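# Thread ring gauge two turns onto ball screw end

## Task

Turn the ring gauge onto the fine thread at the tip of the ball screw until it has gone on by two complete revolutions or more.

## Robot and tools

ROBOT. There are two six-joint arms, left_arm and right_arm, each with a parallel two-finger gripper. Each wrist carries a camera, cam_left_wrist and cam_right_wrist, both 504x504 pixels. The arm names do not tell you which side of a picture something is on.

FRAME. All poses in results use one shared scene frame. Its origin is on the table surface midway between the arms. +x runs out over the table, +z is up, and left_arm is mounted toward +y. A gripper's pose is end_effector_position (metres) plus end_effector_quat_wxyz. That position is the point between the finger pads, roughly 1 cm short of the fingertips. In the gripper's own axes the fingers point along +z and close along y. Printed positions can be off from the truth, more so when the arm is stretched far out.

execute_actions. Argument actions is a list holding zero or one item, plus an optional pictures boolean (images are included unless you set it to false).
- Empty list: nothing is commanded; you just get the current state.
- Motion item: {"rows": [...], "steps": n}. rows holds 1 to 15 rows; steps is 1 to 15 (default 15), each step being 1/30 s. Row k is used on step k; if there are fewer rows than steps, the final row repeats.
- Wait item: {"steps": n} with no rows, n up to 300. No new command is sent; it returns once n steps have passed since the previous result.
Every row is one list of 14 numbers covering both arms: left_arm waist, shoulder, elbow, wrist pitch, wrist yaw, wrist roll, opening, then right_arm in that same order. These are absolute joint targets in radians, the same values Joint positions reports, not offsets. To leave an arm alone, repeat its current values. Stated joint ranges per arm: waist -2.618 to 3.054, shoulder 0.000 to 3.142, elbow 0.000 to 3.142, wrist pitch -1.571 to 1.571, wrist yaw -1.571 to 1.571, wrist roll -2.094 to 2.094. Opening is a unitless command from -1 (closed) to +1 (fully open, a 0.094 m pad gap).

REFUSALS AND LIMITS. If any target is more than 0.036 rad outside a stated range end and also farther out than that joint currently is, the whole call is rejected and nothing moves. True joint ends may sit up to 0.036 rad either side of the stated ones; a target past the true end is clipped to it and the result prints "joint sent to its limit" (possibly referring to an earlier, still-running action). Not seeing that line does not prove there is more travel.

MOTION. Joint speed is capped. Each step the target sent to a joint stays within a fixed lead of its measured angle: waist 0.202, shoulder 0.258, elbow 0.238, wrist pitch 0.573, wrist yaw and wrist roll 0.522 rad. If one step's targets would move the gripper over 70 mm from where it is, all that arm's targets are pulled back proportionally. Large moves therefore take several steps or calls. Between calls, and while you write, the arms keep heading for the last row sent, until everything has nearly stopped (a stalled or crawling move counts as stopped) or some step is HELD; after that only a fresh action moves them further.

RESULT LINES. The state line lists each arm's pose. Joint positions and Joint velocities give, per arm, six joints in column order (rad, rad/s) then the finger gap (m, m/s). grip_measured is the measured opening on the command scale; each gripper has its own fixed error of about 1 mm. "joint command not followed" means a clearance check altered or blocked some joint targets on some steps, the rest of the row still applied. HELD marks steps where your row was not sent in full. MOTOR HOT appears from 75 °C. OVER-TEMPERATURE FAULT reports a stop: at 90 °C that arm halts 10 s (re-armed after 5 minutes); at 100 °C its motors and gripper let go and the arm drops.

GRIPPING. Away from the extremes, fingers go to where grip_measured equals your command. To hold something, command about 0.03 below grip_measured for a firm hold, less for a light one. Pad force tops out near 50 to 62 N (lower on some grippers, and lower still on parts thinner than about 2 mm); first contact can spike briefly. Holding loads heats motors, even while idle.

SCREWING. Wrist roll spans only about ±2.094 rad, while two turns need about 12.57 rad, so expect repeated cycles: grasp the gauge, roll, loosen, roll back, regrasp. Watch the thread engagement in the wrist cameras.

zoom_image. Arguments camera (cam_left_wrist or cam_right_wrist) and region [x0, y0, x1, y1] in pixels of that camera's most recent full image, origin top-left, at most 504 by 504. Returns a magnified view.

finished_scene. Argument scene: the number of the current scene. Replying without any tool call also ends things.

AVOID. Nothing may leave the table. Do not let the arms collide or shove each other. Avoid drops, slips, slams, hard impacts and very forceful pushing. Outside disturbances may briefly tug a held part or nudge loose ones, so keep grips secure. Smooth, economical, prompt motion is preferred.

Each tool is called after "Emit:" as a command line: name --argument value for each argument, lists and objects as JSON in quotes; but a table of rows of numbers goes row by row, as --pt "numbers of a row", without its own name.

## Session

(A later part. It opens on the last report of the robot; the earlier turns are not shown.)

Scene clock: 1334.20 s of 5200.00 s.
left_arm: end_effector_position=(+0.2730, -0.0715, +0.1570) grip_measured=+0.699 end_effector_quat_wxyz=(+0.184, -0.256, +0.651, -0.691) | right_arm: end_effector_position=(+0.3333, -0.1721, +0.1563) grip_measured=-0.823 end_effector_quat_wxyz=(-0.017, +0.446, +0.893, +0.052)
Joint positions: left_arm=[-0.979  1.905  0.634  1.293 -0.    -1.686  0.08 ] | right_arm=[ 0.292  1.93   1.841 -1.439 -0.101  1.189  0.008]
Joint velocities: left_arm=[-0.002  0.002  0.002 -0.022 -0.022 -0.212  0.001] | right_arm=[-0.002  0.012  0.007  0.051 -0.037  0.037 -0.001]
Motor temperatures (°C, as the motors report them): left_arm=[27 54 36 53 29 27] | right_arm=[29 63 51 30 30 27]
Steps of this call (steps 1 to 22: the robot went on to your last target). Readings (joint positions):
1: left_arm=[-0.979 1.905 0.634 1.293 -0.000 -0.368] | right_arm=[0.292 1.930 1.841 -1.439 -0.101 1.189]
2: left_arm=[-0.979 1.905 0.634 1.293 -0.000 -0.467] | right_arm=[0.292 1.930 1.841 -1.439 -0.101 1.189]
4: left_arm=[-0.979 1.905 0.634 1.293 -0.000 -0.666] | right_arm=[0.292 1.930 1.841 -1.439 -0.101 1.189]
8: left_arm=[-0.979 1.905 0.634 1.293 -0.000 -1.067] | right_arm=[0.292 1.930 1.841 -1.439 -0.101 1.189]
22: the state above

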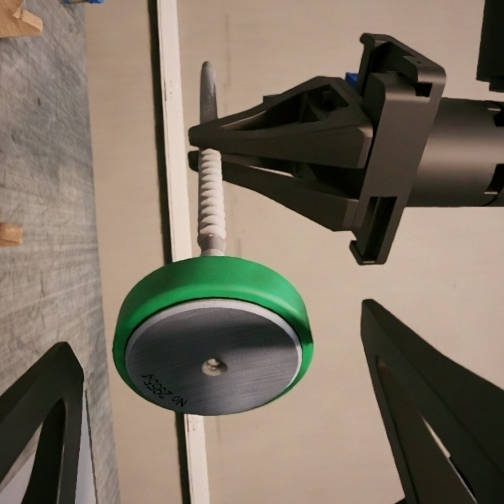

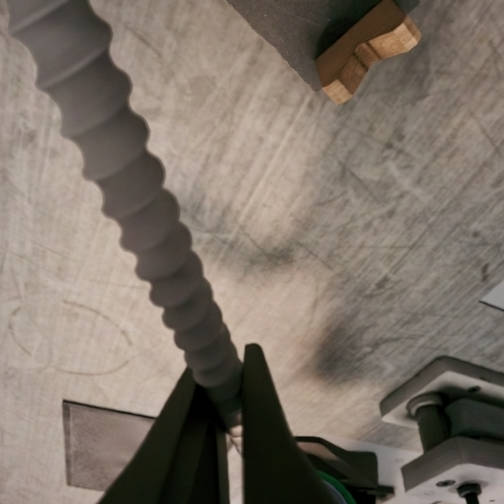

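Emit:
execute_actions --actions '[{"rows":[[-0.972,1.875,0.64,1.288,0.003,-1.72,0.4,0.296,1.915,1.865,-1.445,-0.115,1.192,-0.88],[-0.972,1.875,0.64,1.288,0.003,-1.72,0.28,0.296,1.915,1.865,-1.445,-0.115,1.192,-0.88],[-0.972,1.875,0.64,1.288,0.003,-1.72,0.2,0.296,1.915,1.865,-1.445,-0.115,1.192,-0.88],[-0.972,1.875,0.64,1.288,0.003,-1.72,0.15,0.296,1.915,1.865,-1.445,-0.115,1.192,-0.88],[-0.972,1.875,0.64,1.290,0.003,-1.72,0.12,0.296,1.915,1.865,-1.445,-0.115,1.192,-0.88],[-0.972,1.875,0.64,1.292,0.003,-1.72,0.09,0.296,1.915,1.865,-1.445,-0.115,1.192,-0.88],[-0.972,1.875,0.64,1.294,0.003,-1.72,0.05,0.298,1.915,1.865,-1.445,-0.118,1.192,-0.88],[-0.972,1.875,0.64,1.296,0.003,-1.72,0.05,0.301,1.915,1.865,-1.445,-0.122,1.194,-0.88],[-0.972,1.875,0.64,1.298,0.003,-1.72,0.05,0.304,1.915,1.865,-1.445,-0.126,1.196,-0.88],[-0.972,1.875,0.64,1.298,0.003,-1.72,0.05,0.306,1.915,1.865,-1.445,-0.130,1.196,-0.88],[-0.972,1.875,0.64,1.298,0.003,-1.6,0.05,0.306,1.915,1.865,-1.445,-0.130,1.196,-0.88],[-0.972,1.875,0.64,1.298,0.003,-1.5,0.05,0.306,1.915,1.865,-1.445,-0.130,1.196,-0.88],[-0.972,1.875,0.64,1.298,0.003,-1.35,0.05,0.306,1.915,1.865,-1.445,-0.130,1.196,-0.88],[-0.972,1.875,0.64,1.298,0.003,1.2,0.05,0.306,1.915,1.865,-1.445,-0.130,1.196,-0.88]],"steps":15}]' --pictures false

Emit:
execute_actions --actions '[{"steps":36}]' --pictures false

Emit:
execute_actions --actions '[{"rows":[[-0.974,1.875,0.64,1.294,0.003,1.2,0.05,0.298,1.915,1.865,-1.445,-0.117,1.192,-0.88],[-0.974,1.875,0.64,1.292,0.003,1.2,0.05,0.298,1.915,1.865,-1.445,-0.117,1.192,-0.88],[-0.974,1.875,0.64,1.292,0.003,1.2,0.07,0.298,1.915,1.865,-1.445,-0.117,1.192,-0.88],[-0.974,1.875,0.64,1.292,0.003,1.2,0.10,0.298,1.915,1.865,-1.445,-0.117,1.192,-0.88],[-0.974,1.875,0.64,1.292,0.003,1.2,0.15,0.298,1.915,1.865,-1.445,-0.117,1.192,-0.88],[-0.974,1.875,0.64,1.292,0.003,1.2,0.3,0.298,1.915,1.865,-1.445,-0.117,1.192,-0.88],[-0.974,1.875,0.64,1.292,0.003,1.2,0.7,0.298,1.915,1.865,-1.445,-0.117,1.192,-0.88]],"steps":10}]' --pictures false

Emit:
execute_actions --actions '[{"rows":[[-0.974,1.875,0.64,1.292,0.003,-1.72,0.7,0.298,1.915,1.865,-1.445,-0.117,1.192,-0.88]],"steps":15}]' --pictures false

Emit:
execute_actions --actions '[{"steps":22}]'

Scene clock: 1346.47 s of 5200.00 s.
left_arm: end_effector_position=(+0.2730, -0.0715, +0.1569) grip_measured=+0.086 end_effector_quat_wxyz=(+0.272, -0.169, +0.679, -0.661) | right_arm: end_effector_position=(+0.3332, -0.1719, +0.1564) grip_measured=-0.823 end_effector_quat_wxyz=(-0.018, +0.446, +0.893, +0.052)
Joint positions: left_arm=[-0.979  1.905  0.634  1.292 -0.    -1.424  0.051] | right_arm=[ 0.292  1.93   1.841 -1.439 -0.102  1.189  0.008]
Joint velocities: left_arm=[-0.012  0.012 -0.002  0.022  0.066  2.806  0.   ] | right_arm=[-0.002 -0.002  0.007 -0.051 -0.037 -0.037 -0.   ]
Motor temperatures (°C, as the motors report them): left_arm=[27 54 36 52 29 27] | right_arm=[29 63 51 30 30 27]
Steps of this call (steps 1 to 30: the robot went on to your last target; steps 31 to 90: nothing new was sent; then 8.77 s passed at rest; steps 91 to 105: all 15 steps of this action). Readings (joint positions):
91: left_arm=[-0.979 1.905 0.634 1.293 -0.000 -1.716] | right_arm=[0.292 1.930 1.841 -1.439 -0.101 1.189]
92: left_arm=[-0.979 1.905 0.634 1.293 -0.000 -1.716] | right_arm=[0.292 1.930 1.841 -1.439 -0.101 1.189]
94: left_arm=[-0.979 1.905 0.634 1.293 -0.000 -1.717] | right_arm=[0.292 1.930 1.841 -1.439 -0.101 1.189]
98: left_arm=[-0.979 1.905 0.634 1.292 -0.000 -1.717] | right_arm=[0.292 1.930 1.841 -1.439 -0.101 1.189]
105: the state above

Scene clock: 1347.67 s of 5200.00 s.
left_arm: end_effector_position=(+0.2733, -0.0713, +0.1569) grip_measured=+0.086 end_effector_quat_wxyz=(+0.709, +0.608, +0.345, +0.086) | right_arm: end_effector_position=(+0.3330, -0.1714, +0.1564) grip_measured=-0.823 end_effector_quat_wxyz=(-0.018, +0.446, +0.894, +0.053)
Joint positions: left_arm=[-0.979  1.905  0.634  1.292 -0.002  1.176  0.051] | right_arm=[ 0.292  1.93   1.841 -1.439 -0.103  1.189  0.008]
Joint velocities: left_arm=[ 0.012  0.012  0.002 -0.022  0.051  0.198  0.   ] | right_arm=[ 0.002  0.007  0.007 -0.037  0.037 -0.007  0.001]
Motor temperatures (°C, as the motors report them): left_arm=[27 54 36 52 29 27] | right_arm=[29 63 51 30 30 27]
Steps of this call (steps 1 to 36: the robot went on to your last target). Readings (joint positions):
1: left_arm=[-0.979 1.905 0.634 1.292 -0.000 -1.326] | right_arm=[0.292 1.930 1.841 -1.439 -0.102 1.189]
2: left_arm=[-0.979 1.905 0.634 1.292 -0.000 -1.229] | right_arm=[0.292 1.930 1.841 -1.439 -0.102 1.189]
4: left_arm=[-0.979 1.905 0.634 1.292 -0.000 -1.033] | right_arm=[0.292 1.930 1.841 -1.439 -0.102 1.189]
8: left_arm=[-0.979 1.905 0.634 1.292 -0.001 -0.640] | right_arm=[0.292 1.930 1.841 -1.439 -0.103 1.189]
36: the state above

Scene clock: 1348.00 s of 5200.00 s.
left_arm: end_effector_position=(+0.2732, -0.0714, +0.1569) grip_measured=+0.695 end_effector_quat_wxyz=(+0.709, +0.612, +0.340, +0.093) | right_arm: end_effector_position=(+0.3331, -0.1716, +0.1564) grip_measured=-0.823 end_effector_quat_wxyz=(-0.018, +0.446, +0.894, +0.052)
Joint positions: left_arm=[-0.979  1.905  0.634  1.292 -0.002  1.194  0.08 ] | right_arm=[ 0.292  1.93   1.841 -1.439 -0.102  1.189  0.008]
Joint velocities: left_arm=[ 0.007  0.002  0.007 -0.022 -0.037  0.007  0.008] | right_arm=[-0.002  0.007 -0.017  0.037  0.037  0.022  0.   ]
Motor temperatures (°C, as the motors report them): left_arm=[27 54 36 52 29 27] | right_arm=[29 63 51 30 30 27]
Steps of this call (steps 1 to 10: all 10 steps of this action). Readings (joint positions):
1: left_arm=[-0.979 1.905 0.634 1.292 -0.002 1.180] | right_arm=[0.292 1.930 1.841 -1.439 -0.103 1.189]
2: left_arm=[-0.979 1.905 0.634 1.292 -0.002 1.183] | right_arm=[0.292 1.930 1.841 -1.439 -0.103 1.189]
4: left_arm=[-0.979 1.905 0.634 1.292 -0.002 1.188] | right_arm=[0.292 1.930 1.841 -1.439 -0.102 1.189]
8: left_arm=[-0.979 1.905 0.634 1.292 -0.002 1.193] | right_arm=[0.292 1.930 1.841 -1.439 -0.102 1.189]
10: the state above

Scene clock: 1348.50 s of 5200.00 s.
left_arm: end_effector_position=(+0.2733, -0.0714, +0.1568) grip_measured=+0.699 end_effector_quat_wxyz=(+0.589, +0.229, +0.661, -0.404) | right_arm: end_effector_position=(+0.3331, -0.1716, +0.1564) grip_measured=-0.823 end_effector_quat_wxyz=(-0.018, +0.446, +0.894, +0.052)
Joint positions: left_arm=[-0.979  1.905  0.634  1.292 -0.002 -0.268  0.08 ] | right_arm=[ 0.292  1.93   1.841 -1.439 -0.102  1.189  0.008]
Joint velocities: left_arm=[-0.002  0.007 -0.002  0.007 -0.022 -2.835 -0.   ] | right_arm=[-0.012  0.002 -0.007 -0.051 -0.022 -0.022  0.   ]
Motor temperatures (°C, as the motors report them): left_arm=[27 54 36 52 29 27] | right_arm=[29 63 51 30 30 27]
Steps of this call (steps 1 to 15: all 15 steps of this action). Readings (joint positions):
1: left_arm=[-0.979 1.905 0.634 1.292 -0.002 1.113] | right_arm=[0.292 1.930 1.841 -1.439 -0.102 1.189]
2: left_arm=[-0.979 1.905 0.634 1.292 -0.002 1.014] | right_arm=[0.292 1.930 1.841 -1.439 -0.102 1.189]
4: left_arm=[-0.979 1.905 0.634 1.292 -0.002 0.818] | right_arm=[0.292 1.930 1.841 -1.439 -0.102 1.189]
8: left_arm=[-0.979 1.905 0.634 1.292 -0.002 0.425] | right_arm=[0.292 1.930 1.841 -1.439 -0.102 1.189]
15: the state above

Scene clock: 1349.23 s of 5200.00 s.
left_arm: end_effector_position=(+0.2733, -0.0714, +0.1568) grip_measured=+0.699 end_effector_quat_wxyz=(+0.184, -0.257, +0.651, -0.690) | right_arm: end_effector_position=(+0.3331, -0.1716, +0.1564) grip_measured=-0.823 end_effector_quat_wxyz=(-0.018, +0.446, +0.894, +0.052)
Joint positions: left_arm=[-0.979  1.905  0.634  1.292 -0.002 -1.686  0.08 ] | right_arm=[ 0.292  1.93   1.841 -1.439 -0.102  1.189  0.008]
Joint velocities: left_arm=[ 0.007  0.002 -0.002  0.051 -0.051 -0.183  0.001] | right_arm=[-0.022 -0.007 -0.002 -0.081  0.037 -0.022 -0.   ]
Motor temperatures (°C, as the motors report them): left_arm=[27 54 36 52 29 27] | right_arm=[29 63 51 30 30 27]
Steps of this call (steps 1 to 22: the robot went on to your last target). Readings (joint positions):
1: left_arm=[-0.979 1.905 0.634 1.292 -0.002 -0.367] | right_arm=[0.292 1.930 1.841 -1.439 -0.102 1.189]
2: left_arm=[-0.979 1.905 0.634 1.292 -0.002 -0.467] | right_arm=[0.292 1.930 1.841 -1.439 -0.102 1.189]
4: left_arm=[-0.979 1.905 0.634 1.292 -0.002 -0.666] | right_arm=[0.292 1.930 1.841 -1.439 -0.102 1.189]
8: left_arm=[-0.979 1.905 0.634 1.292 -0.002 -1.067] | right_arm=[0.292 1.930 1.841 -1.439 -0.102 1.189]
22: the state above

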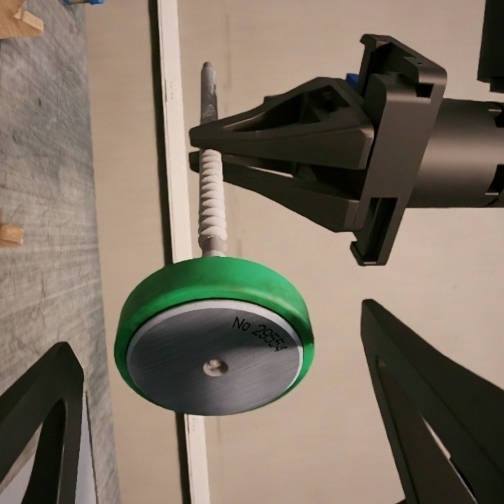

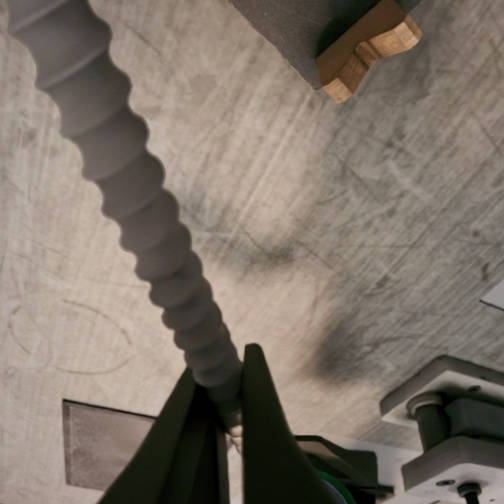

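Emit:
execute_actions --actions '[{"rows":[[-0.972,1.875,0.64,1.292,0.008,-1.72,0.4,0.298,1.915,1.865,-1.445,-0.117,1.192,-0.88],[-0.972,1.875,0.64,1.292,0.008,-1.72,0.28,0.298,1.915,1.865,-1.445,-0.117,1.192,-0.88],[-0.972,1.875,0.64,1.292,0.006,-1.72,0.2,0.298,1.915,1.865,-1.445,-0.117,1.192,-0.88],[-0.972,1.875,0.64,1.292,0.004,-1.72,0.15,0.298,1.915,1.865,-1.445,-0.117,1.192,-0.88],[-0.972,1.875,0.64,1.292,0.003,-1.72,0.12,0.298,1.915,1.865,-1.445,-0.117,1.192,-0.88],[-0.972,1.875,0.64,1.292,0.003,-1.72,0.09,0.298,1.915,1.865,-1.445,-0.117,1.192,-0.88],[-0.972,1.875,0.64,1.294,0.003,-1.72,0.05,0.300,1.915,1.865,-1.445,-0.120,1.192,-0.88],[-0.972,1.875,0.64,1.296,0.003,-1.72,0.05,0.303,1.915,1.865,-1.445,-0.124,1.194,-0.88],[-0.972,1.875,0.64,1.298,0.003,-1.72,0.05,0.306,1.915,1.865,-1.445,-0.128,1.196,-0.88],[-0.972,1.875,0.64,1.298,0.003,-1.6,0.05,0.306,1.915,1.865,-1.445,-0.132,1.196,-0.88],[-0.972,1.875,0.64,1.298,0.003,-1.5,0.05,0.306,1.915,1.865,-1.445,-0.132,1.196,-0.88],[-0.972,1.875,0.64,1.298,0.003,-1.35,0.05,0.306,1.915,1.865,-1.445,-0.132,1.196,-0.88],[-0.972,1.875,0.64,1.298,0.003,1.2,0.05,0.306,1.915,1.865,-1.445,-0.132,1.196,-0.88]],"steps":15}]' --pictures false

Emit:
execute_actions --actions '[{"steps":33}]' --pictures false

Emit:
execute_actions --actions '[{"rows":[[-0.972,1.875,0.64,1.294,0.003,1.2,0.05,0.298,1.915,1.865,-1.445,-0.118,1.192,-0.88],[-0.972,1.875,0.64,1.292,0.003,1.2,0.07,0.298,1.915,1.865,-1.445,-0.118,1.192,-0.88],[-0.972,1.875,0.64,1.292,0.003,1.2,0.10,0.298,1.915,1.865,-1.445,-0.118,1.192,-0.88],[-0.972,1.875,0.64,1.292,0.003,1.2,0.15,0.298,1.915,1.865,-1.445,-0.118,1.192,-0.88],[-0.972,1.875,0.64,1.292,0.003,1.2,0.3,0.298,1.915,1.865,-1.445,-0.118,1.192,-0.88],[-0.972,1.875,0.64,1.292,0.003,1.2,0.7,0.298,1.915,1.865,-1.445,-0.118,1.192,-0.88],[-0.972,1.875,0.64,1.292,0.003,1.2,0.7,0.298,1.915,1.865,-1.445,-0.118,1.192,-0.88],[-0.972,1.875,0.64,1.292,0.003,1.2,0.7,0.298,1.915,1.865,-1.445,-0.118,1.192,-0.88],[-0.972,1.875,0.64,1.292,0.003,-1.72,0.7,0.298,1.915,1.865,-1.445,-0.118,1.192,-0.88]],"steps":15}]' --pictures false

Emit:
execute_actions --actions '[{"steps":30}]' --pictures false

Emit:
execute_actions --actions '[{"rows":[[-0.972,1.875,0.64,1.292,0.010,-1.72,0.4,0.298,1.915,1.865,-1.445,-0.118,1.192,-0.88],[-0.972,1.875,0.64,1.292,0.010,-1.72,0.28,0.298,1.915,1.865,-1.445,-0.118,1.192,-0.88],[-0.972,1.875,0.64,1.292,0.008,-1.72,0.2,0.298,1.915,1.865,-1.445,-0.118,1.192,-0.88],[-0.972,1.875,0.64,1.292,0.004,-1.72,0.15,0.298,1.915,1.865,-1.445,-0.118,1.192,-0.88],[-0.972,1.875,0.64,1.292,0.003,-1.72,0.12,0.298,1.915,1.865,-1.445,-0.118,1.192,-0.88],[-0.972,1.875,0.64,1.292,0.003,-1.72,0.09,0.298,1.915,1.865,-1.445,-0.118,1.192,-0.88],[-0.972,1.875,0.64,1.294,0.003,-1.72,0.05,0.300,1.915,1.865,-1.445,-0.120,1.192,-0.88],[-0.972,1.875,0.64,1.296,0.003,-1.72,0.05,0.303,1.915,1.865,-1.445,-0.124,1.194,-0.88],[-0.972,1.875,0.64,1.298,0.003,-1.72,0.05,0.306,1.915,1.865,-1.445,-0.128,1.196,-0.88],[-0.972,1.875,0.64,1.298,0.003,-1.6,0.05,0.306,1.915,1.865,-1.445,-0.133,1.196,-0.88],[-0.972,1.875,0.64,1.298,0.003,-1.5,0.05,0.306,1.915,1.865,-1.445,-0.133,1.196,-0.88],[-0.972,1.875,0.64,1.298,0.003,-1.35,0.05,0.306,1.915,1.865,-1.445,-0.133,1.196,-0.88],[-0.972,1.875,0.64,1.298,0.003,1.2,0.05,0.306,1.915,1.865,-1.445,-0.133,1.196,-0.88]],"steps":15}]' --pictures false

Emit:
execute_actions --actions '[{"steps":33}]' --pictures false

Emit:
execute_actions --actions '[{"rows":[[-0.972,1.875,0.64,1.294,0.003,1.2,0.05,0.298,1.915,1.865,-1.445,-0.119,1.192,-0.88],[-0.972,1.875,0.64,1.292,0.003,1.2,0.07,0.298,1.915,1.865,-1.445,-0.119,1.192,-0.88],[-0.972,1.875,0.64,1.292,0.003,1.2,0.10,0.298,1.915,1.865,-1.445,-0.119,1.192,-0.88],[-0.972,1.875,0.64,1.292,0.003,1.2,0.15,0.298,1.915,1.865,-1.445,-0.119,1.192,-0.88],[-0.972,1.875,0.64,1.292,0.003,1.2,0.3,0.298,1.915,1.865,-1.445,-0.119,1.192,-0.88],[-0.972,1.875,0.64,1.292,0.003,1.2,0.7,0.298,1.915,1.865,-1.445,-0.119,1.192,-0.88],[-0.972,1.875,0.64,1.292,0.003,1.2,0.7,0.298,1.915,1.865,-1.445,-0.119,1.192,-0.88],[-0.972,1.875,0.64,1.292,0.003,1.2,0.7,0.298,1.915,1.865,-1.445,-0.119,1.192,-0.88],[-0.972,1.875,0.64,1.292,0.003,-1.72,0.7,0.298,1.915,1.865,-1.445,-0.119,1.192,-0.88]],"steps":15}]' --pictures false

Emit:
execute_actions --actions '[{"steps":30}]'

Scene clock: 1373.53 s of 5200.00 s.
left_arm: end_effector_position=(+0.2731, -0.0715, +0.1568) grip_measured=+0.086 end_effector_quat_wxyz=(+0.304, -0.136, +0.686, -0.646) | right_arm: end_effector_position=(+0.3330, -0.1714, +0.1564) grip_measured=-0.823 end_effector_quat_wxyz=(-0.018, +0.446, +0.894, +0.053)
Joint positions: left_arm=[-0.979  1.905  0.634  1.292 -0.001 -1.327  0.051] | right_arm=[ 0.292  1.93   1.841 -1.439 -0.103  1.189  0.008]
Joint velocities: left_arm=[ 0.007 -0.002 -0.007 -0.066 -0.022  2.777 -0.001] | right_arm=[ 0.002 -0.017 -0.002 -0.051  0.007  0.037  0.   ]
Motor temperatures (°C, as the motors report them): left_arm=[27 54 35 51 29 27] | right_arm=[29 63 51 30 30 27]
Steps of this call (steps 1 to 30: the robot went on to your last target; steps 31 to 90: nothing new was sent; then 20.80 s passed at rest; steps 91 to 105: all 15 steps of this action). Readings (joint positions):
91: left_arm=[-0.979 1.905 0.634 1.292 -0.001 -1.716] | right_arm=[0.292 1.930 1.841 -1.439 -0.102 1.189]
92: left_arm=[-0.979 1.905 0.634 1.292 -0.001 -1.716] | right_arm=[0.292 1.930 1.841 -1.439 -0.102 1.189]
94: left_arm=[-0.979 1.905 0.634 1.292 -0.001 -1.716] | right_arm=[0.292 1.930 1.841 -1.439 -0.102 1.189]
98: left_arm=[-0.979 1.905 0.634 1.292 -0.001 -1.717] | right_arm=[0.292 1.930 1.841 -1.439 -0.102 1.189]
105: the state above

Scene clock: 1374.63 s of 5200.00 s.
left_arm: end_effector_position=(+0.2733, -0.0713, +0.1568) grip_measured=+0.086 end_effector_quat_wxyz=(+0.710, +0.607, +0.348, +0.083) | right_arm: end_effector_position=(+0.3330, -0.1711, +0.1564) grip_measured=-0.823 end_effector_quat_wxyz=(-0.019, +0.445, +0.893, +0.053)
Joint positions: left_arm=[-0.979  1.905  0.634  1.292 -0.002  1.165  0.051] | right_arm=[ 0.292  1.93   1.841 -1.439 -0.105  1.189  0.008]
Joint velocities: left_arm=[ 0.017 -0.007  0.007  0.037  0.037  0.212  0.001] | right_arm=[-0.012 -0.022 -0.002  0.037 -0.037 -0.11  -0.001]
Motor temperatures (°C, as the motors report them): left_arm=[27 54 35 51 29 27] | right_arm=[29 63 51 30 30 27]
Steps of this call (steps 1 to 33: the robot went on to your last target). Readings (joint positions):
1: left_arm=[-0.979 1.905 0.634 1.292 -0.001 -1.229] | right_arm=[0.292 1.930 1.841 -1.439 -0.103 1.189]
2: left_arm=[-0.979 1.905 0.634 1.292 -0.001 -1.131] | right_arm=[0.292 1.930 1.841 -1.439 -0.103 1.189]
4: left_arm=[-0.979 1.905 0.634 1.292 -0.001 -0.935] | right_arm=[0.292 1.930 1.841 -1.439 -0.103 1.189]
8: left_arm=[-0.979 1.905 0.634 1.292 -0.001 -0.543] | right_arm=[0.292 1.930 1.841 -1.439 -0.104 1.189]
33: the state above

Scene clock: 1375.13 s of 5200.00 s.
left_arm: end_effector_position=(+0.2733, -0.0714, +0.1567) grip_measured=+0.699 end_effector_quat_wxyz=(+0.699, +0.465, +0.523, -0.147) | right_arm: end_effector_position=(+0.3330, -0.1712, +0.1564) grip_measured=-0.823 end_effector_quat_wxyz=(-0.019, +0.446, +0.894, +0.053)
Joint positions: left_arm=[-0.979  1.905  0.634  1.292 -0.002  0.52   0.08 ] | right_arm=[ 0.292  1.93   1.841 -1.439 -0.104  1.189  0.008]
Joint velocities: left_arm=[ 0.027 -0.002 -0.007  0.051  0.051 -2.777  0.   ] | right_arm=[-0.002 -0.002 -0.002  0.022 -0.037 -0.066  0.   ]
Motor temperatures (°C, as the motors report them): left_arm=[27 54 35 51 29 27] | right_arm=[29 63 51 30 30 27]
Steps of this call (steps 1 to 15: all 15 steps of this action). Readings (joint positions):
1: left_arm=[-0.979 1.905 0.634 1.292 -0.002 1.171] | right_arm=[0.292 1.930 1.841 -1.439 -0.105 1.189]
2: left_arm=[-0.979 1.905 0.634 1.292 -0.002 1.176] | right_arm=[0.292 1.930 1.841 -1.439 -0.105 1.189]
4: left_arm=[-0.979 1.905 0.634 1.292 -0.002 1.183] | right_arm=[0.292 1.930 1.841 -1.439 -0.104 1.189]
8: left_arm=[-0.979 1.905 0.634 1.292 -0.002 1.191] | right_arm=[0.292 1.930 1.841 -1.439 -0.104 1.189]
15: the state above

Scene clock: 1376.13 s of 5200.00 s.
left_arm: end_effector_position=(+0.2733, -0.0714, +0.1567) grip_measured=+0.699 end_effector_quat_wxyz=(+0.184, -0.257, +0.651, -0.690) | right_arm: end_effector_position=(+0.3330, -0.1712, +0.1564) grip_measured=-0.823 end_effector_quat_wxyz=(-0.019, +0.446, +0.894, +0.053)
Joint positions: left_arm=[-0.979  1.905  0.634  1.292 -0.002 -1.686  0.08 ] | right_arm=[ 0.292  1.93   1.841 -1.439 -0.104  1.189  0.008]
Joint velocities: left_arm=[-0.012 -0.002  0.002  0.007  0.081 -0.212 -0.001] | right_arm=[ 0.007 -0.012  0.002 -0.007  0.037 -0.007  0.001]
Motor temperatures (°C, as the motors report them): left_arm=[27 54 35 51 29 27] | right_arm=[29 63 51 30 30 27]
Steps of this call (steps 1 to 30: the robot went on to your last target). Readings (joint positions):
1: left_arm=[-0.979 1.905 0.634 1.292 -0.002 0.422] | right_arm=[0.292 1.930 1.841 -1.439 -0.104 1.189]
2: left_arm=[-0.979 1.905 0.634 1.292 -0.002 0.323] | right_arm=[0.292 1.930 1.841 -1.439 -0.104 1.189]
4: left_arm=[-0.979 1.905 0.634 1.292 -0.002 0.126] | right_arm=[0.292 1.930 1.841 -1.439 -0.104 1.189]
8: left_arm=[-0.979 1.905 0.634 1.292 -0.002 -0.271] | right_arm=[0.292 1.930 1.841 -1.439 -0.104 1.189]
30: the state above

Scene clock: 1376.63 s of 5200.00 s.
left_arm: end_effector_position=(+0.2729, -0.0716, +0.1567) grip_measured=+0.086 end_effector_quat_wxyz=(+0.305, -0.135, +0.687, -0.646) | right_arm: end_effector_position=(+0.3329, -0.1709, +0.1564) grip_measured=-0.823 end_effector_quat_wxyz=(-0.019, +0.445, +0.894, +0.053)
Joint positions: left_arm=[-0.979  1.905  0.634  1.292  0.001 -1.324  0.051] | right_arm=[ 0.293  1.93   1.841 -1.439 -0.104  1.189  0.008]
Joint velocities: left_arm=[-0.007 -0.002 -0.027  0.022 -0.037  2.718  0.   ] | right_arm=[-0.002 -0.007 -0.012 -0.022 -0.051  0.007 -0.   ]
Motor temperatures (°C, as the motors report them): left_arm=[27 54 35 51 29 27] | right_arm=[29 63 51 30 30 27]
Steps of this call (steps 1 to 15: all 15 steps of this action). Readings (joint positions):
1: left_arm=[-0.979 1.905 0.634 1.292 -0.001 -1.693] | right_arm=[0.292 1.930 1.841 -1.439 -0.104 1.189]
2: left_arm=[-0.979 1.905 0.634 1.292 -0.000 -1.697] | right_arm=[0.292 1.930 1.841 -1.439 -0.104 1.189]
4: left_arm=[-0.979 1.905 0.634 1.292 0.001 -1.704] | right_arm=[0.292 1.930 1.841 -1.439 -0.104 1.189]
8: left_arm=[-0.979 1.905 0.634 1.292 0.001 -1.711] | right_arm=[0.292 1.930 1.841 -1.439 -0.104 1.189]
15: the state above

Scene clock: 1377.73 s of 5200.00 s.
left_arm: end_effector_position=(+0.2734, -0.0713, +0.1567) grip_measured=+0.086 end_effector_quat_wxyz=(+0.709, +0.607, +0.349, +0.083) | right_arm: end_effector_position=(+0.3328, -0.1708, +0.1564) grip_measured=-0.823 end_effector_quat_wxyz=(-0.019, +0.445, +0.894, +0.053)
Joint positions: left_arm=[-0.979  1.905  0.634  1.292 -0.003  1.165  0.051] | right_arm=[ 0.293  1.93   1.841 -1.439 -0.105  1.189  0.008]
Joint velocities: left_arm=[ 0.007 -0.012 -0.012 -0.022 -0.007  0.198  0.   ] | right_arm=[ 0.002 -0.007  0.012  0.022  0.007 -0.095 -0.001]
Motor temperatures (°C, as the motors report them): left_arm=[27 54 35 51 29 27] | right_arm=[29 63 51 30 30 27]
Steps of this call (steps 1 to 33: the robot went on to your last target). Readings (joint positions):
1: left_arm=[-0.979 1.905 0.634 1.292 0.001 -1.227] | right_arm=[0.293 1.930 1.841 -1.439 -0.104 1.189]
2: left_arm=[-0.979 1.905 0.634 1.292 0.001 -1.129] | right_arm=[0.293 1.930 1.841 -1.439 -0.104 1.189]
4: left_arm=[-0.979 1.905 0.634 1.292 0.000 -0.933] | right_arm=[0.293 1.930 1.841 -1.439 -0.104 1.189]
8: left_arm=[-0.979 1.905 0.634 1.292 -0.001 -0.542] | right_arm=[0.293 1.930 1.841 -1.439 -0.104 1.189]
33: the state above

Scene clock: 1378.23 s of 5200.00 s.
left_arm: end_effector_position=(+0.2734, -0.0713, +0.1566) grip_measured=+0.699 end_effector_quat_wxyz=(+0.699, +0.465, +0.523, -0.146) | right_arm: end_effector_position=(+0.3328, -0.1709, +0.1564) grip_measured=-0.823 end_effector_quat_wxyz=(-0.019, +0.445, +0.894, +0.053)
Joint positions: left_arm=[-0.979  1.905  0.634  1.291 -0.002  0.52   0.08 ] | right_arm=[ 0.293  1.93   1.841 -1.439 -0.104  1.189  0.008]
Joint velocities: left_arm=[ 0.012 -0.012  0.002 -0.037  0.007 -2.762 -0.001] | right_arm=[ 0.002  0.002  0.002 -0.022 -0.022 -0.051 -0.   ]
Motor temperatures (°C, as the motors report them): left_arm=[27 54 35 51 29 27] | right_arm=[29 63 51 30 30 27]
Steps of this call (steps 1 to 15: all 15 steps of this action). Readings (joint positions):
1: left_arm=[-0.979 1.905 0.634 1.292 -0.003 1.171] | right_arm=[0.293 1.930 1.841 -1.439 -0.105 1.189]
2: left_arm=[-0.979 1.905 0.634 1.292 -0.003 1.176] | right_arm=[0.293 1.930 1.841 -1.439 -0.105 1.189]
4: left_arm=[-0.979 1.905 0.634 1.292 -0.003 1.183] | right_arm=[0.293 1.930 1.841 -1.439 -0.105 1.189]
8: left_arm=[-0.979 1.905 0.634 1.292 -0.002 1.191] | right_arm=[0.293 1.930 1.841 -1.439 -0.104 1.189]
15: the state above

Scene clock: 1379.23 s of 5200.00 s.
left_arm: end_effector_position=(+0.2733, -0.0713, +0.1566) grip_measured=+0.699 end_effector_quat_wxyz=(+0.184, -0.257, +0.651, -0.690) | right_arm: end_effector_position=(+0.3328, -0.1709, +0.1564) grip_measured=-0.823 end_effector_quat_wxyz=(-0.019, +0.445, +0.894, +0.053)
Joint positions: left_arm=[-0.979  1.905  0.634  1.291 -0.002 -1.686  0.08 ] | right_arm=[ 0.293  1.93   1.841 -1.439 -0.104  1.189  0.008]
Joint velocities: left_arm=[ 0.012 -0.012 -0.017 -0.022  0.022 -0.154  0.   ] | right_arm=[ 0.002 -0.002 -0.017  0.007  0.037  0.022 -0.001]
Motor temperatures (°C, as the motors report them): left_arm=[27 54 35 51 29 27] | right_arm=[29 63 51 30 30 27]
Steps of this call (steps 1 to 30: the robot went on to your last target). Readings (joint positions):
1: left_arm=[-0.979 1.905 0.634 1.291 -0.002 0.422] | right_arm=[0.293 1.930 1.841 -1.439 -0.104 1.189]
2: left_arm=[-0.979 1.905 0.634 1.291 -0.002 0.323] | right_arm=[0.293 1.930 1.841 -1.439 -0.104 1.189]
4: left_arm=[-0.979 1.905 0.634 1.291 -0.002 0.126] | right_arm=[0.293 1.930 1.841 -1.439 -0.104 1.189]
8: left_arm=[-0.979 1.905 0.634 1.291 -0.002 -0.271] | right_arm=[0.293 1.930 1.841 -1.439 -0.104 1.189]
30: the state above

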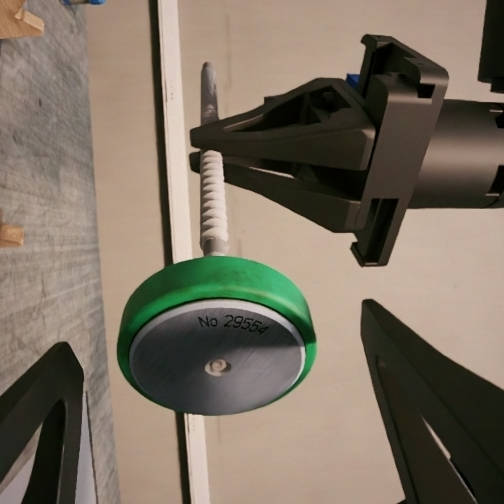

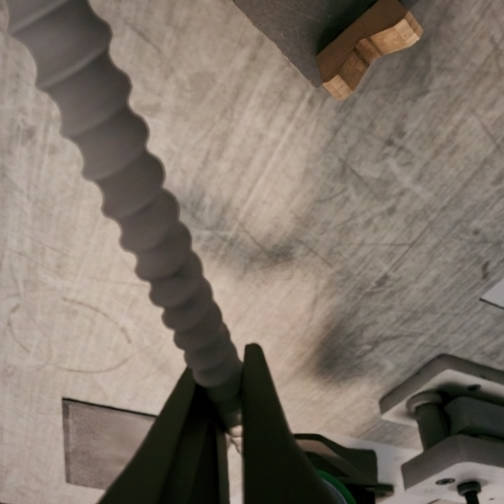

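Emit:
execute_actions --actions '[{"rows":[[-0.972,1.875,0.64,1.292,0.010,-1.72,0.4,0.298,1.915,1.865,-1.445,-0.119,1.192,-0.88],[-0.972,1.875,0.64,1.292,0.010,-1.72,0.28,0.298,1.915,1.865,-1.445,-0.119,1.192,-0.88],[-0.972,1.875,0.64,1.292,0.008,-1.72,0.2,0.298,1.915,1.865,-1.445,-0.119,1.192,-0.88],[-0.972,1.875,0.64,1.292,0.004,-1.72,0.15,0.298,1.915,1.865,-1.445,-0.119,1.192,-0.88],[-0.972,1.875,0.64,1.292,0.003,-1.72,0.12,0.298,1.915,1.865,-1.445,-0.119,1.192,-0.88],[-0.972,1.875,0.64,1.292,0.003,-1.72,0.09,0.298,1.915,1.865,-1.445,-0.119,1.192,-0.88],[-0.972,1.875,0.64,1.294,0.003,-1.72,0.05,0.300,1.915,1.865,-1.445,-0.122,1.192,-0.88],[-0.972,1.875,0.64,1.296,0.003,-1.72,0.05,0.303,1.915,1.865,-1.445,-0.126,1.194,-0.88],[-0.972,1.875,0.64,1.298,0.003,-1.72,0.05,0.306,1.915,1.865,-1.445,-0.130,1.196,-0.88],[-0.972,1.875,0.64,1.298,0.003,-1.6,0.05,0.306,1.915,1.865,-1.445,-0.133,1.196,-0.88],[-0.972,1.875,0.64,1.298,0.003,-1.5,0.05,0.306,1.915,1.865,-1.445,-0.133,1.196,-0.88],[-0.972,1.875,0.64,1.298,0.003,-1.35,0.05,0.306,1.915,1.865,-1.445,-0.133,1.196,-0.88],[-0.972,1.875,0.64,1.298,0.003,1.2,0.05,0.306,1.915,1.865,-1.445,-0.133,1.196,-0.88]],"steps":15}]' --pictures false

Emit:
execute_actions --actions '[{"steps":33}]' --pictures false

Emit:
execute_actions --actions '[{"rows":[[-0.972,1.875,0.64,1.294,0.003,1.2,0.05,0.298,1.915,1.865,-1.445,-0.120,1.192,-0.88],[-0.972,1.875,0.64,1.292,0.003,1.2,0.07,0.298,1.915,1.865,-1.445,-0.120,1.192,-0.88],[-0.972,1.875,0.64,1.292,0.003,1.2,0.10,0.298,1.915,1.865,-1.445,-0.120,1.192,-0.88],[-0.972,1.875,0.64,1.292,0.003,1.2,0.15,0.298,1.915,1.865,-1.445,-0.120,1.192,-0.88],[-0.972,1.875,0.64,1.292,0.003,1.2,0.3,0.298,1.915,1.865,-1.445,-0.120,1.192,-0.88],[-0.972,1.875,0.64,1.292,0.003,1.2,0.7,0.298,1.915,1.865,-1.445,-0.120,1.192,-0.88],[-0.972,1.875,0.64,1.292,0.003,1.2,0.7,0.298,1.915,1.865,-1.445,-0.120,1.192,-0.88],[-0.972,1.875,0.64,1.292,0.003,1.2,0.7,0.298,1.915,1.865,-1.445,-0.120,1.192,-0.88],[-0.972,1.875,0.64,1.292,0.003,-1.72,0.7,0.298,1.915,1.865,-1.445,-0.120,1.192,-0.88]],"steps":15}]' --pictures false

Emit:
execute_actions --actions '[{"steps":30}]' --pictures false

Emit:
execute_actions --actions '[{"rows":[[-0.972,1.875,0.64,1.292,0.010,-1.72,0.4,0.298,1.915,1.865,-1.445,-0.120,1.192,-0.88],[-0.972,1.875,0.64,1.292,0.010,-1.72,0.28,0.298,1.915,1.865,-1.445,-0.120,1.192,-0.88],[-0.972,1.875,0.64,1.292,0.008,-1.72,0.2,0.298,1.915,1.865,-1.445,-0.120,1.192,-0.88],[-0.972,1.875,0.64,1.292,0.004,-1.72,0.15,0.298,1.915,1.865,-1.445,-0.120,1.192,-0.88],[-0.972,1.875,0.64,1.292,0.003,-1.72,0.12,0.298,1.915,1.865,-1.445,-0.120,1.192,-0.88],[-0.972,1.875,0.64,1.292,0.003,-1.72,0.09,0.298,1.915,1.865,-1.445,-0.120,1.192,-0.88],[-0.972,1.875,0.64,1.294,0.003,-1.72,0.05,0.300,1.915,1.865,-1.445,-0.122,1.192,-0.88],[-0.972,1.875,0.64,1.296,0.003,-1.72,0.05,0.303,1.915,1.865,-1.445,-0.126,1.194,-0.88],[-0.972,1.875,0.64,1.298,0.003,-1.72,0.05,0.306,1.915,1.865,-1.445,-0.130,1.196,-0.88],[-0.972,1.875,0.64,1.298,0.003,-1.6,0.05,0.306,1.915,1.865,-1.445,-0.134,1.196,-0.88],[-0.972,1.875,0.64,1.298,0.003,-1.5,0.05,0.306,1.915,1.865,-1.445,-0.134,1.196,-0.88],[-0.972,1.875,0.64,1.298,0.003,-1.35,0.05,0.306,1.915,1.865,-1.445,-0.134,1.196,-0.88],[-0.972,1.875,0.64,1.298,0.003,1.2,0.05,0.306,1.915,1.865,-1.445,-0.134,1.196,-0.88]],"steps":15}]' --pictures false

Emit:
execute_actions --actions '[{"steps":33}]' --pictures false

Emit:
execute_actions --actions '[{"rows":[[-0.972,1.875,0.64,1.294,0.003,1.2,0.05,0.298,1.915,1.865,-1.445,-0.120,1.192,-0.88],[-0.972,1.875,0.64,1.292,0.003,1.2,0.07,0.298,1.915,1.865,-1.445,-0.120,1.192,-0.88],[-0.972,1.875,0.64,1.292,0.003,1.2,0.10,0.298,1.915,1.865,-1.445,-0.120,1.192,-0.88],[-0.972,1.875,0.64,1.292,0.003,1.2,0.15,0.298,1.915,1.865,-1.445,-0.120,1.192,-0.88],[-0.972,1.875,0.64,1.292,0.003,1.2,0.3,0.298,1.915,1.865,-1.445,-0.120,1.192,-0.88],[-0.972,1.875,0.64,1.292,0.003,1.2,0.7,0.298,1.915,1.865,-1.445,-0.120,1.192,-0.88],[-0.972,1.875,0.64,1.292,0.003,1.2,0.7,0.298,1.915,1.865,-1.445,-0.120,1.192,-0.88],[-0.972,1.875,0.64,1.292,0.003,1.2,0.7,0.298,1.915,1.865,-1.445,-0.120,1.192,-0.88],[-0.972,1.875,0.64,1.292,0.003,-1.72,0.7,0.298,1.915,1.865,-1.445,-0.120,1.192,-0.88]],"steps":15}]' --pictures false

Emit:
execute_actions --actions '[{"steps":30}]'

Scene clock: 1398.10 s of 5200.00 s.
left_arm: end_effector_position=(+0.2730, -0.0716, +0.1567) grip_measured=+0.086 end_effector_quat_wxyz=(+0.304, -0.136, +0.687, -0.646) | right_arm: end_effector_position=(+0.3328, -0.1707, +0.1564) grip_measured=-0.823 end_effector_quat_wxyz=(-0.019, +0.445, +0.894, +0.054)
Joint positions: left_arm=[-0.979  1.905  0.634  1.292  0.    -1.327  0.051] | right_arm=[ 0.293  1.93   1.841 -1.439 -0.106  1.189  0.008]
Joint velocities: left_arm=[-0.027  0.022 -0.007 -0.007 -0.007  2.762 -0.001] | right_arm=[-0.007 -0.012 -0.007  0.095  0.051 -0.022  0.001]
Motor temperatures (°C, as the motors report them): left_arm=[27 54 35 51 29 27] | right_arm=[29 63 51 30 30 27]
Steps of this call (steps 1 to 30: the robot went on to your last target; steps 31 to 90: nothing new was sent; then 15.37 s passed at rest; steps 91 to 105: all 15 steps of this action). Readings (joint positions):
91: left_arm=[-0.979 1.905 0.634 1.291 -0.001 -1.716] | right_arm=[0.293 1.930 1.841 -1.439 -0.104 1.189]
92: left_arm=[-0.979 1.905 0.634 1.291 -0.000 -1.716] | right_arm=[0.293 1.930 1.841 -1.439 -0.104 1.189]
94: left_arm=[-0.979 1.905 0.634 1.291 0.000 -1.717] | right_arm=[0.293 1.930 1.841 -1.439 -0.104 1.189]
98: left_arm=[-0.979 1.905 0.634 1.292 0.000 -1.717] | right_arm=[0.293 1.930 1.841 -1.439 -0.104 1.189]
105: the state above

Scene clock: 1399.20 s of 5200.00 s.
left_arm: end_effector_position=(+0.2734, -0.0713, +0.1569) grip_measured=+0.086 end_effector_quat_wxyz=(+0.710, +0.606, +0.349, +0.083) | right_arm: end_effector_position=(+0.3325, -0.1705, +0.1565) grip_measured=-0.823 end_effector_quat_wxyz=(-0.020, +0.445, +0.894, +0.054)
Joint positions: left_arm=[-0.979  1.905  0.634  1.292 -0.002  1.165  0.051] | right_arm=[ 0.293  1.93   1.841 -1.44  -0.107  1.189  0.008]
Joint velocities: left_arm=[-0.007  0.022 -0.002 -0.007 -0.022  0.212  0.   ] | right_arm=[-0.007 -0.002 -0.012  0.007  0.037  0.051 -0.001]
Motor temperatures (°C, as the motors report them): left_arm=[27 54 35 51 29 27] | right_arm=[29 64 51 30 30 27]
Steps of this call (steps 1 to 33: the robot went on to your last target). Readings (joint positions):
1: left_arm=[-0.979 1.905 0.634 1.292 0.000 -1.229] | right_arm=[0.293 1.930 1.841 -1.439 -0.106 1.189]
2: left_arm=[-0.979 1.905 0.634 1.292 0.000 -1.131] | right_arm=[0.293 1.930 1.841 -1.439 -0.106 1.189]
4: left_arm=[-0.979 1.905 0.634 1.292 0.000 -0.936] | right_arm=[0.293 1.930 1.841 -1.439 -0.106 1.189]
8: left_arm=[-0.979 1.905 0.634 1.292 -0.001 -0.544] | right_arm=[0.293 1.930 1.841 -1.439 -0.106 1.189]
33: the state above

Scene clock: 1399.70 s of 5200.00 s.
left_arm: end_effector_position=(+0.2733, -0.0713, +0.1568) grip_measured=+0.699 end_effector_quat_wxyz=(+0.699, +0.465, +0.523, -0.147) | right_arm: end_effector_position=(+0.3325, -0.1706, +0.1564) grip_measured=-0.823 end_effector_quat_wxyz=(-0.020, +0.445, +0.894, +0.054)
Joint positions: left_arm=[-0.979  1.905  0.634  1.292 -0.002  0.52   0.08 ] | right_arm=[ 0.293  1.93   1.841 -1.44  -0.106  1.189  0.008]
Joint velocities: left_arm=[-0.022  0.002 -0.002 -0.037  0.007 -2.864 -0.001] | right_arm=[-0.007  0.007  0.017 -0.037  0.066 -0.022  0.   ]
Motor temperatures (°C, as the motors report them): left_arm=[27 54 35 51 29 27] | right_arm=[29 64 51 30 30 27]
Steps of this call (steps 1 to 15: all 15 steps of this action). Readings (joint positions):
1: left_arm=[-0.979 1.905 0.634 1.292 -0.002 1.171] | right_arm=[0.293 1.930 1.841 -1.440 -0.107 1.189]
2: left_arm=[-0.979 1.905 0.634 1.292 -0.002 1.176] | right_arm=[0.293 1.930 1.841 -1.440 -0.107 1.189]
4: left_arm=[-0.979 1.905 0.634 1.292 -0.002 1.183] | right_arm=[0.293 1.930 1.841 -1.440 -0.107 1.189]
8: left_arm=[-0.979 1.905 0.634 1.292 -0.002 1.191] | right_arm=[0.293 1.930 1.841 -1.440 -0.106 1.189]
15: the state above

Scene clock: 1400.70 s of 5200.00 s.
left_arm: end_effector_position=(+0.2733, -0.0713, +0.1568) grip_measured=+0.699 end_effector_quat_wxyz=(+0.184, -0.257, +0.651, -0.690) | right_arm: end_effector_position=(+0.3325, -0.1706, +0.1564) grip_measured=-0.823 end_effector_quat_wxyz=(-0.020, +0.445, +0.894, +0.054)
Joint positions: left_arm=[-0.979  1.905  0.634  1.292 -0.002 -1.686  0.08 ] | right_arm=[ 0.293  1.93   1.841 -1.44  -0.106  1.189  0.008]
Joint velocities: left_arm=[-0.002 -0.007 -0.012  0.051  0.037 -0.212 -0.   ] | right_arm=[-0.007  0.007 -0.012  0.051  0.051  0.051 -0.   ]
Motor temperatures (°C, as the motors report them): left_arm=[27 54 35 51 29 27] | right_arm=[29 64 51 30 30 27]
Steps of this call (steps 1 to 30: the robot went on to your last target). Readings (joint positions):
1: left_arm=[-0.979 1.905 0.634 1.292 -0.002 0.422] | right_arm=[0.293 1.930 1.841 -1.440 -0.106 1.189]
2: left_arm=[-0.979 1.905 0.634 1.292 -0.002 0.323] | right_arm=[0.293 1.930 1.841 -1.440 -0.106 1.189]
4: left_arm=[-0.979 1.905 0.634 1.292 -0.002 0.126] | right_arm=[0.293 1.930 1.841 -1.440 -0.106 1.189]
8: left_arm=[-0.979 1.905 0.634 1.292 -0.002 -0.271] | right_arm=[0.293 1.930 1.841 -1.440 -0.106 1.189]
30: the state above

Scene clock: 1401.20 s of 5200.00 s.
left_arm: end_effector_position=(+0.2730, -0.0716, +0.1568) grip_measured=+0.086 end_effector_quat_wxyz=(+0.305, -0.135, +0.687, -0.646) | right_arm: end_effector_position=(+0.3325, -0.1703, +0.1564) grip_measured=-0.823 end_effector_quat_wxyz=(-0.020, +0.445, +0.894, +0.054)
Joint positions: left_arm=[-0.979  1.905  0.634  1.292  0.    -1.324  0.051] | right_arm=[ 0.294  1.93   1.841 -1.439 -0.106  1.189  0.008]
Joint velocities: left_arm=[-0.007  0.007 -0.002 -0.066  0.037  2.689 -0.   ] | right_arm=[-0.017  0.002 -0.007 -0.037  0.022 -0.007 -0.   ]
Motor temperatures (°C, as the motors report them): left_arm=[27 54 35 51 29 27] | right_arm=[29 64 51 30 30 27]
Steps of this call (steps 1 to 15: all 15 steps of this action). Readings (joint positions):
1: left_arm=[-0.979 1.905 0.634 1.292 -0.001 -1.693] | right_arm=[0.293 1.930 1.841 -1.440 -0.106 1.189]
2: left_arm=[-0.979 1.905 0.634 1.292 -0.000 -1.697] | right_arm=[0.293 1.930 1.841 -1.440 -0.106 1.189]
4: left_arm=[-0.979 1.905 0.634 1.292 0.000 -1.704] | right_arm=[0.293 1.930 1.841 -1.440 -0.106 1.189]
8: left_arm=[-0.979 1.905 0.634 1.292 0.000 -1.711] | right_arm=[0.293 1.930 1.841 -1.440 -0.106 1.189]
15: the state above

Scene clock: 1402.30 s of 5200.00 s.
left_arm: end_effector_position=(+0.2734, -0.0713, +0.1569) grip_measured=+0.086 end_effector_quat_wxyz=(+0.710, +0.606, +0.349, +0.083) | right_arm: end_effector_position=(+0.3324, -0.1702, +0.1565) grip_measured=-0.823 end_effector_quat_wxyz=(-0.020, +0.445, +0.894, +0.054)
Joint positions: left_arm=[-0.979  1.905  0.634  1.292 -0.002  1.165  0.051] | right_arm=[ 0.294  1.93   1.841 -1.44  -0.107  1.189  0.008]
Joint velocities: left_arm=[-0.007  0.012 -0.012  0.081  0.007  0.242  0.   ] | right_arm=[-0.007 -0.002 -0.012 -0.022 -0.022  0.022 -0.   ]
Motor temperatures (°C, as the motors report them): left_arm=[27 54 35 51 29 27] | right_arm=[29 64 51 30 30 27]
Steps of this call (steps 1 to 33: the robot went on to your last target). Readings (joint positions):
1: left_arm=[-0.979 1.905 0.634 1.292 0.000 -1.226] | right_arm=[0.294 1.930 1.841 -1.439 -0.106 1.189]
2: left_arm=[-0.979 1.905 0.634 1.292 0.000 -1.129] | right_arm=[0.294 1.930 1.841 -1.439 -0.106 1.189]
4: left_arm=[-0.979 1.905 0.634 1.292 0.000 -0.933] | right_arm=[0.294 1.930 1.841 -1.439 -0.106 1.189]
8: left_arm=[-0.979 1.905 0.634 1.292 -0.000 -0.541] | right_arm=[0.294 1.930 1.841 -1.439 -0.107 1.189]
33: the state above

Scene clock: 1402.80 s of 5200.00 s.
left_arm: end_effector_position=(+0.2733, -0.0713, +0.1568) grip_measured=+0.699 end_effector_quat_wxyz=(+0.699, +0.465, +0.523, -0.147) | right_arm: end_effector_position=(+0.3324, -0.1703, +0.1564) grip_measured=-0.823 end_effector_quat_wxyz=(-0.020, +0.445, +0.894, +0.054)
Joint positions: left_arm=[-0.979  1.905  0.634  1.292 -0.002  0.52   0.08 ] | right_arm=[ 0.294  1.93   1.841 -1.44  -0.107  1.189  0.008]
Joint velocities: left_arm=[-0.002 -0.002 -0.002 -0.081 -0.081 -2.762 -0.   ] | right_arm=[ 0.002 -0.007 -0.012 -0.037 -0.007 -0.11  -0.   ]
Motor temperatures (°C, as the motors report them): left_arm=[27 54 35 51 29 27] | right_arm=[29 64 51 30 30 27]
Steps of this call (steps 1 to 15: all 15 steps of this action). Readings (joint positions):
1: left_arm=[-0.979 1.905 0.634 1.292 -0.002 1.171] | right_arm=[0.294 1.930 1.841 -1.440 -0.107 1.189]
2: left_arm=[-0.979 1.905 0.634 1.292 -0.002 1.176] | right_arm=[0.294 1.930 1.841 -1.440 -0.107 1.189]
4: left_arm=[-0.979 1.905 0.634 1.292 -0.002 1.183] | right_arm=[0.294 1.930 1.841 -1.440 -0.107 1.189]
8: left_arm=[-0.979 1.905 0.634 1.292 -0.002 1.191] | right_arm=[0.294 1.930 1.841 -1.440 -0.107 1.189]
15: the state above

Scene clock: 1403.80 s of 5200.00 s.
left_arm: end_effector_position=(+0.2733, -0.0714, +0.1568) grip_measured=+0.699 end_effector_quat_wxyz=(+0.184, -0.257, +0.651, -0.690) | right_arm: end_effector_position=(+0.3324, -0.1703, +0.1564) grip_measured=-0.823 end_effector_quat_wxyz=(-0.020, +0.445, +0.894, +0.054)
Joint positions: left_arm=[-0.979  1.905  0.634  1.292 -0.002 -1.686  0.08 ] | right_arm=[ 0.294  1.93   1.841 -1.44  -0.107  1.189  0.008]
Joint velocities: left_arm=[-0.017  0.022 -0.017 -0.022 -0.022 -0.212 -0.   ] | right_arm=[-0.002 -0.007 -0.002  0.022 -0.051 -0.051 -0.   ]
Motor temperatures (°C, as the motors report them): left_arm=[27 54 35 51 29 27] | right_arm=[29 64 51 30 30 27]
Steps of this call (steps 1 to 30: the robot went on to your last target). Readings (joint positions):
1: left_arm=[-0.979 1.905 0.634 1.292 -0.002 0.422] | right_arm=[0.294 1.930 1.841 -1.440 -0.107 1.189]
2: left_arm=[-0.979 1.905 0.634 1.292 -0.002 0.323] | right_arm=[0.294 1.930 1.841 -1.440 -0.107 1.189]
4: left_arm=[-0.979 1.905 0.634 1.292 -0.002 0.126] | right_arm=[0.294 1.930 1.841 -1.440 -0.107 1.189]
8: left_arm=[-0.979 1.905 0.634 1.292 -0.002 -0.271] | right_arm=[0.294 1.930 1.841 -1.440 -0.107 1.189]
30: the state above

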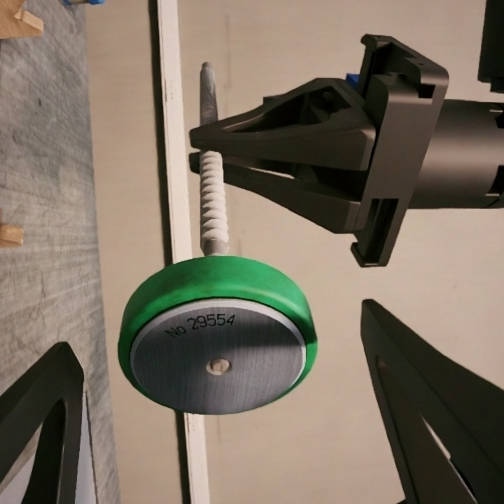

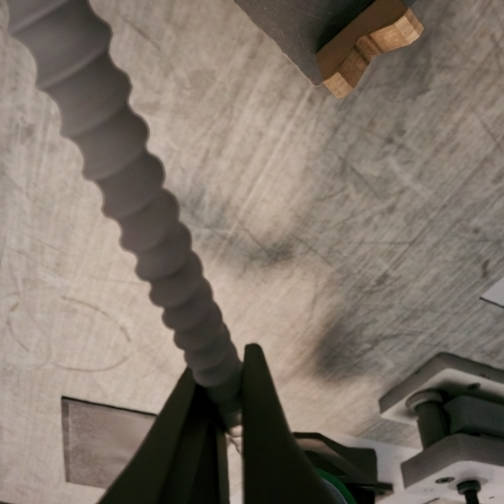

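Emit:
execute_actions --actions '[{"rows":[[-0.972,1.875,0.64,1.292,0.010,-1.72,0.4,0.298,1.915,1.865,-1.445,-0.120,1.192,-0.88],[-0.972,1.875,0.64,1.292,0.010,-1.72,0.28,0.298,1.915,1.865,-1.445,-0.120,1.192,-0.88],[-0.972,1.875,0.64,1.292,0.008,-1.72,0.2,0.298,1.915,1.865,-1.445,-0.120,1.192,-0.88],[-0.972,1.875,0.64,1.292,0.004,-1.72,0.15,0.298,1.915,1.865,-1.445,-0.120,1.192,-0.88],[-0.972,1.875,0.64,1.292,0.003,-1.72,0.12,0.298,1.915,1.865,-1.445,-0.120,1.192,-0.88],[-0.972,1.875,0.64,1.292,0.003,-1.72,0.09,0.298,1.915,1.865,-1.445,-0.120,1.192,-0.88],[-0.972,1.875,0.64,1.294,0.003,-1.72,0.05,0.300,1.915,1.865,-1.445,-0.122,1.192,-0.88],[-0.972,1.875,0.64,1.296,0.003,-1.72,0.05,0.303,1.915,1.865,-1.445,-0.126,1.194,-0.88],[-0.972,1.875,0.64,1.298,0.003,-1.72,0.05,0.306,1.915,1.865,-1.445,-0.130,1.196,-0.88],[-0.972,1.875,0.64,1.298,0.003,-1.6,0.05,0.306,1.915,1.865,-1.445,-0.134,1.196,-0.88],[-0.972,1.875,0.64,1.298,0.003,-1.5,0.05,0.306,1.915,1.865,-1.445,-0.134,1.196,-0.88],[-0.972,1.875,0.64,1.298,0.003,-1.35,0.05,0.306,1.915,1.865,-1.445,-0.134,1.196,-0.88],[-0.972,1.875,0.64,1.298,0.003,1.2,0.05,0.306,1.915,1.865,-1.445,-0.134,1.196,-0.88]],"steps":15}]' --pictures false

Emit:
execute_actions --actions '[{"steps":33}]' --pictures false

Emit:
execute_actions --actions '[{"rows":[[-0.972,1.875,0.64,1.294,0.003,1.2,0.05,0.298,1.915,1.865,-1.445,-0.121,1.192,-0.88],[-0.972,1.875,0.64,1.292,0.003,1.2,0.07,0.298,1.915,1.865,-1.445,-0.121,1.192,-0.88],[-0.972,1.875,0.64,1.292,0.003,1.2,0.10,0.298,1.915,1.865,-1.445,-0.121,1.192,-0.88],[-0.972,1.875,0.64,1.292,0.003,1.2,0.15,0.298,1.915,1.865,-1.445,-0.121,1.192,-0.88],[-0.972,1.875,0.64,1.292,0.003,1.2,0.3,0.298,1.915,1.865,-1.445,-0.121,1.192,-0.88],[-0.972,1.875,0.64,1.292,0.003,1.2,0.7,0.298,1.915,1.865,-1.445,-0.121,1.192,-0.88]],"steps":12}]'

Scene clock: 1416.77 s of 5200.00 s.
left_arm: end_effector_position=(+0.2730, -0.0716, +0.1568) grip_measured=+0.085 end_effector_quat_wxyz=(+0.304, -0.136, +0.686, -0.647) | right_arm: end_effector_position=(+0.3324, -0.1701, +0.1565) grip_measured=-0.823 end_effector_quat_wxyz=(-0.020, +0.445, +0.894, +0.054)
Joint positions: left_arm=[-0.979  1.905  0.634  1.292  0.    -1.327  0.051] | right_arm=[ 0.294  1.93   1.841 -1.44  -0.108  1.189  0.008]
Joint velocities: left_arm=[-0.022  0.007  0.002 -0.037 -0.066  2.733 -0.001] | right_arm=[-0.007 -0.002 -0.002 -0.022 -0.007 -0.037 -0.   ]
Motor temperatures (°C, as the motors report them): left_arm=[27 54 35 50 29 27] | right_arm=[29 64 51 30 30 27]
Steps of this call (steps 1 to 30: the robot went on to your last target; steps 31 to 90: nothing new was sent; then 9.47 s passed at rest; steps 91 to 105: all 15 steps of this action). Readings (joint positions):
91: left_arm=[-0.979 1.905 0.634 1.292 -0.001 -1.716] | right_arm=[0.294 1.930 1.841 -1.440 -0.107 1.189]
92: left_arm=[-0.979 1.905 0.634 1.292 -0.000 -1.716] | right_arm=[0.294 1.930 1.841 -1.440 -0.107 1.189]
94: left_arm=[-0.979 1.905 0.634 1.292 0.000 -1.716] | right_arm=[0.294 1.930 1.841 -1.440 -0.107 1.189]
98: left_arm=[-0.979 1.905 0.634 1.292 0.000 -1.717] | right_arm=[0.294 1.930 1.841 -1.440 -0.107 1.189]
105: the state above

Scene clock: 1417.87 s of 5200.00 s.
left_arm: end_effector_position=(+0.2734, -0.0713, +0.1571) grip_measured=+0.086 end_effector_quat_wxyz=(+0.710, +0.606, +0.349, +0.083) | right_arm: end_effector_position=(+0.3322, -0.1699, +0.1565) grip_measured=-0.823 end_effector_quat_wxyz=(-0.021, +0.445, +0.894, +0.055)
Joint positions: left_arm=[-0.979  1.905  0.634  1.293 -0.002  1.165  0.051] | right_arm=[ 0.294  1.93   1.841 -1.44  -0.109  1.189  0.008]
Joint velocities: left_arm=[ 0.002  0.012 -0.007  0.037  0.022  0.242  0.   ] | right_arm=[-0.007 -0.007 -0.012 -0.007  0.022 -0.037 -0.001]
Motor temperatures (°C, as the motors report them): left_arm=[27 54 35 50 29 27] | right_arm=[29 64 51 30 30 27]
Steps of this call (steps 1 to 33: the robot went on to your last target). Readings (joint positions):
1: left_arm=[-0.979 1.905 0.634 1.292 0.000 -1.229] | right_arm=[0.294 1.930 1.841 -1.440 -0.108 1.189]
2: left_arm=[-0.979 1.905 0.634 1.292 0.000 -1.131] | right_arm=[0.294 1.930 1.841 -1.440 -0.108 1.189]
4: left_arm=[-0.979 1.905 0.634 1.292 0.000 -0.936] | right_arm=[0.294 1.930 1.841 -1.440 -0.108 1.189]
8: left_arm=[-0.979 1.905 0.634 1.292 -0.001 -0.544] | right_arm=[0.294 1.930 1.841 -1.440 -0.108 1.189]
33: the state above

Scene clock: 1418.27 s of 5200.00 s.
left_arm: end_effector_position=(+0.2733, -0.0713, +0.1571) grip_measured=+0.699 end_effector_quat_wxyz=(+0.709, +0.611, +0.340, +0.093) | right_arm: end_effector_position=(+0.3323, -0.1700, +0.1565) grip_measured=-0.823 end_effector_quat_wxyz=(-0.021, +0.445, +0.894, +0.054)
Joint positions: left_arm=[-0.979  1.905  0.634  1.293 -0.002  1.194  0.08 ] | right_arm=[ 0.294  1.93   1.841 -1.44  -0.109  1.189  0.008]
Joint velocities: left_arm=[-0.012 -0.007  0.002 -0.007 -0.037  0.066  0.   ] | right_arm=[-0.002 -0.027  0.002 -0.022  0.081 -0.066  0.001]
Motor temperatures (°C, as the motors report them): left_arm=[27 54 35 50 29 27] | right_arm=[29 64 51 30 30 27]
Steps of this call (steps 1 to 12: all 12 steps of this action). Readings (joint positions):
1: left_arm=[-0.979 1.905 0.634 1.293 -0.002 1.171] | right_arm=[0.294 1.930 1.841 -1.441 -0.109 1.189]
2: left_arm=[-0.979 1.905 0.634 1.293 -0.002 1.176] | right_arm=[0.294 1.930 1.841 -1.441 -0.109 1.189]
4: left_arm=[-0.979 1.905 0.634 1.293 -0.002 1.183] | right_arm=[0.294 1.930 1.841 -1.441 -0.109 1.189]
8: left_arm=[-0.979 1.905 0.634 1.293 -0.002 1.190] | right_arm=[0.294 1.930 1.841 -1.440 -0.109 1.189]
12: the state above

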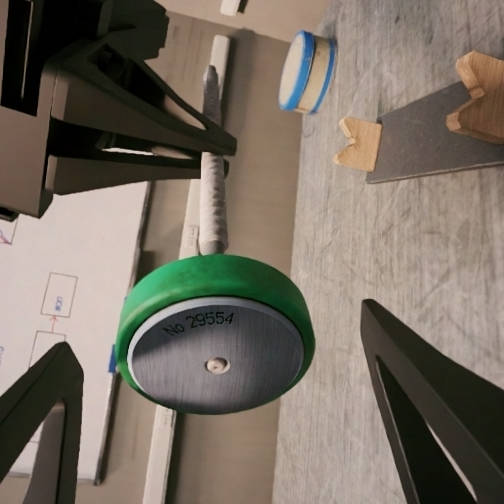

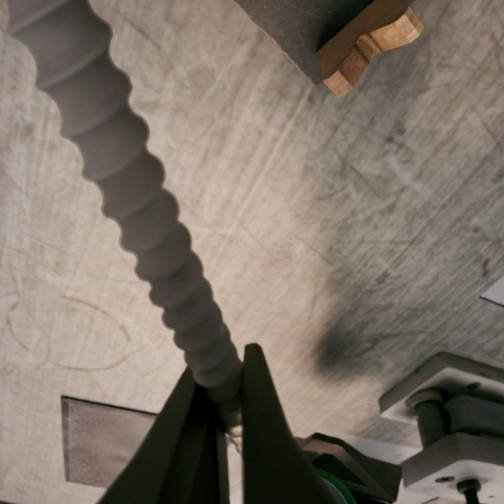

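Emit:
finished_scene --scene 2

The scene is finished: the task was done.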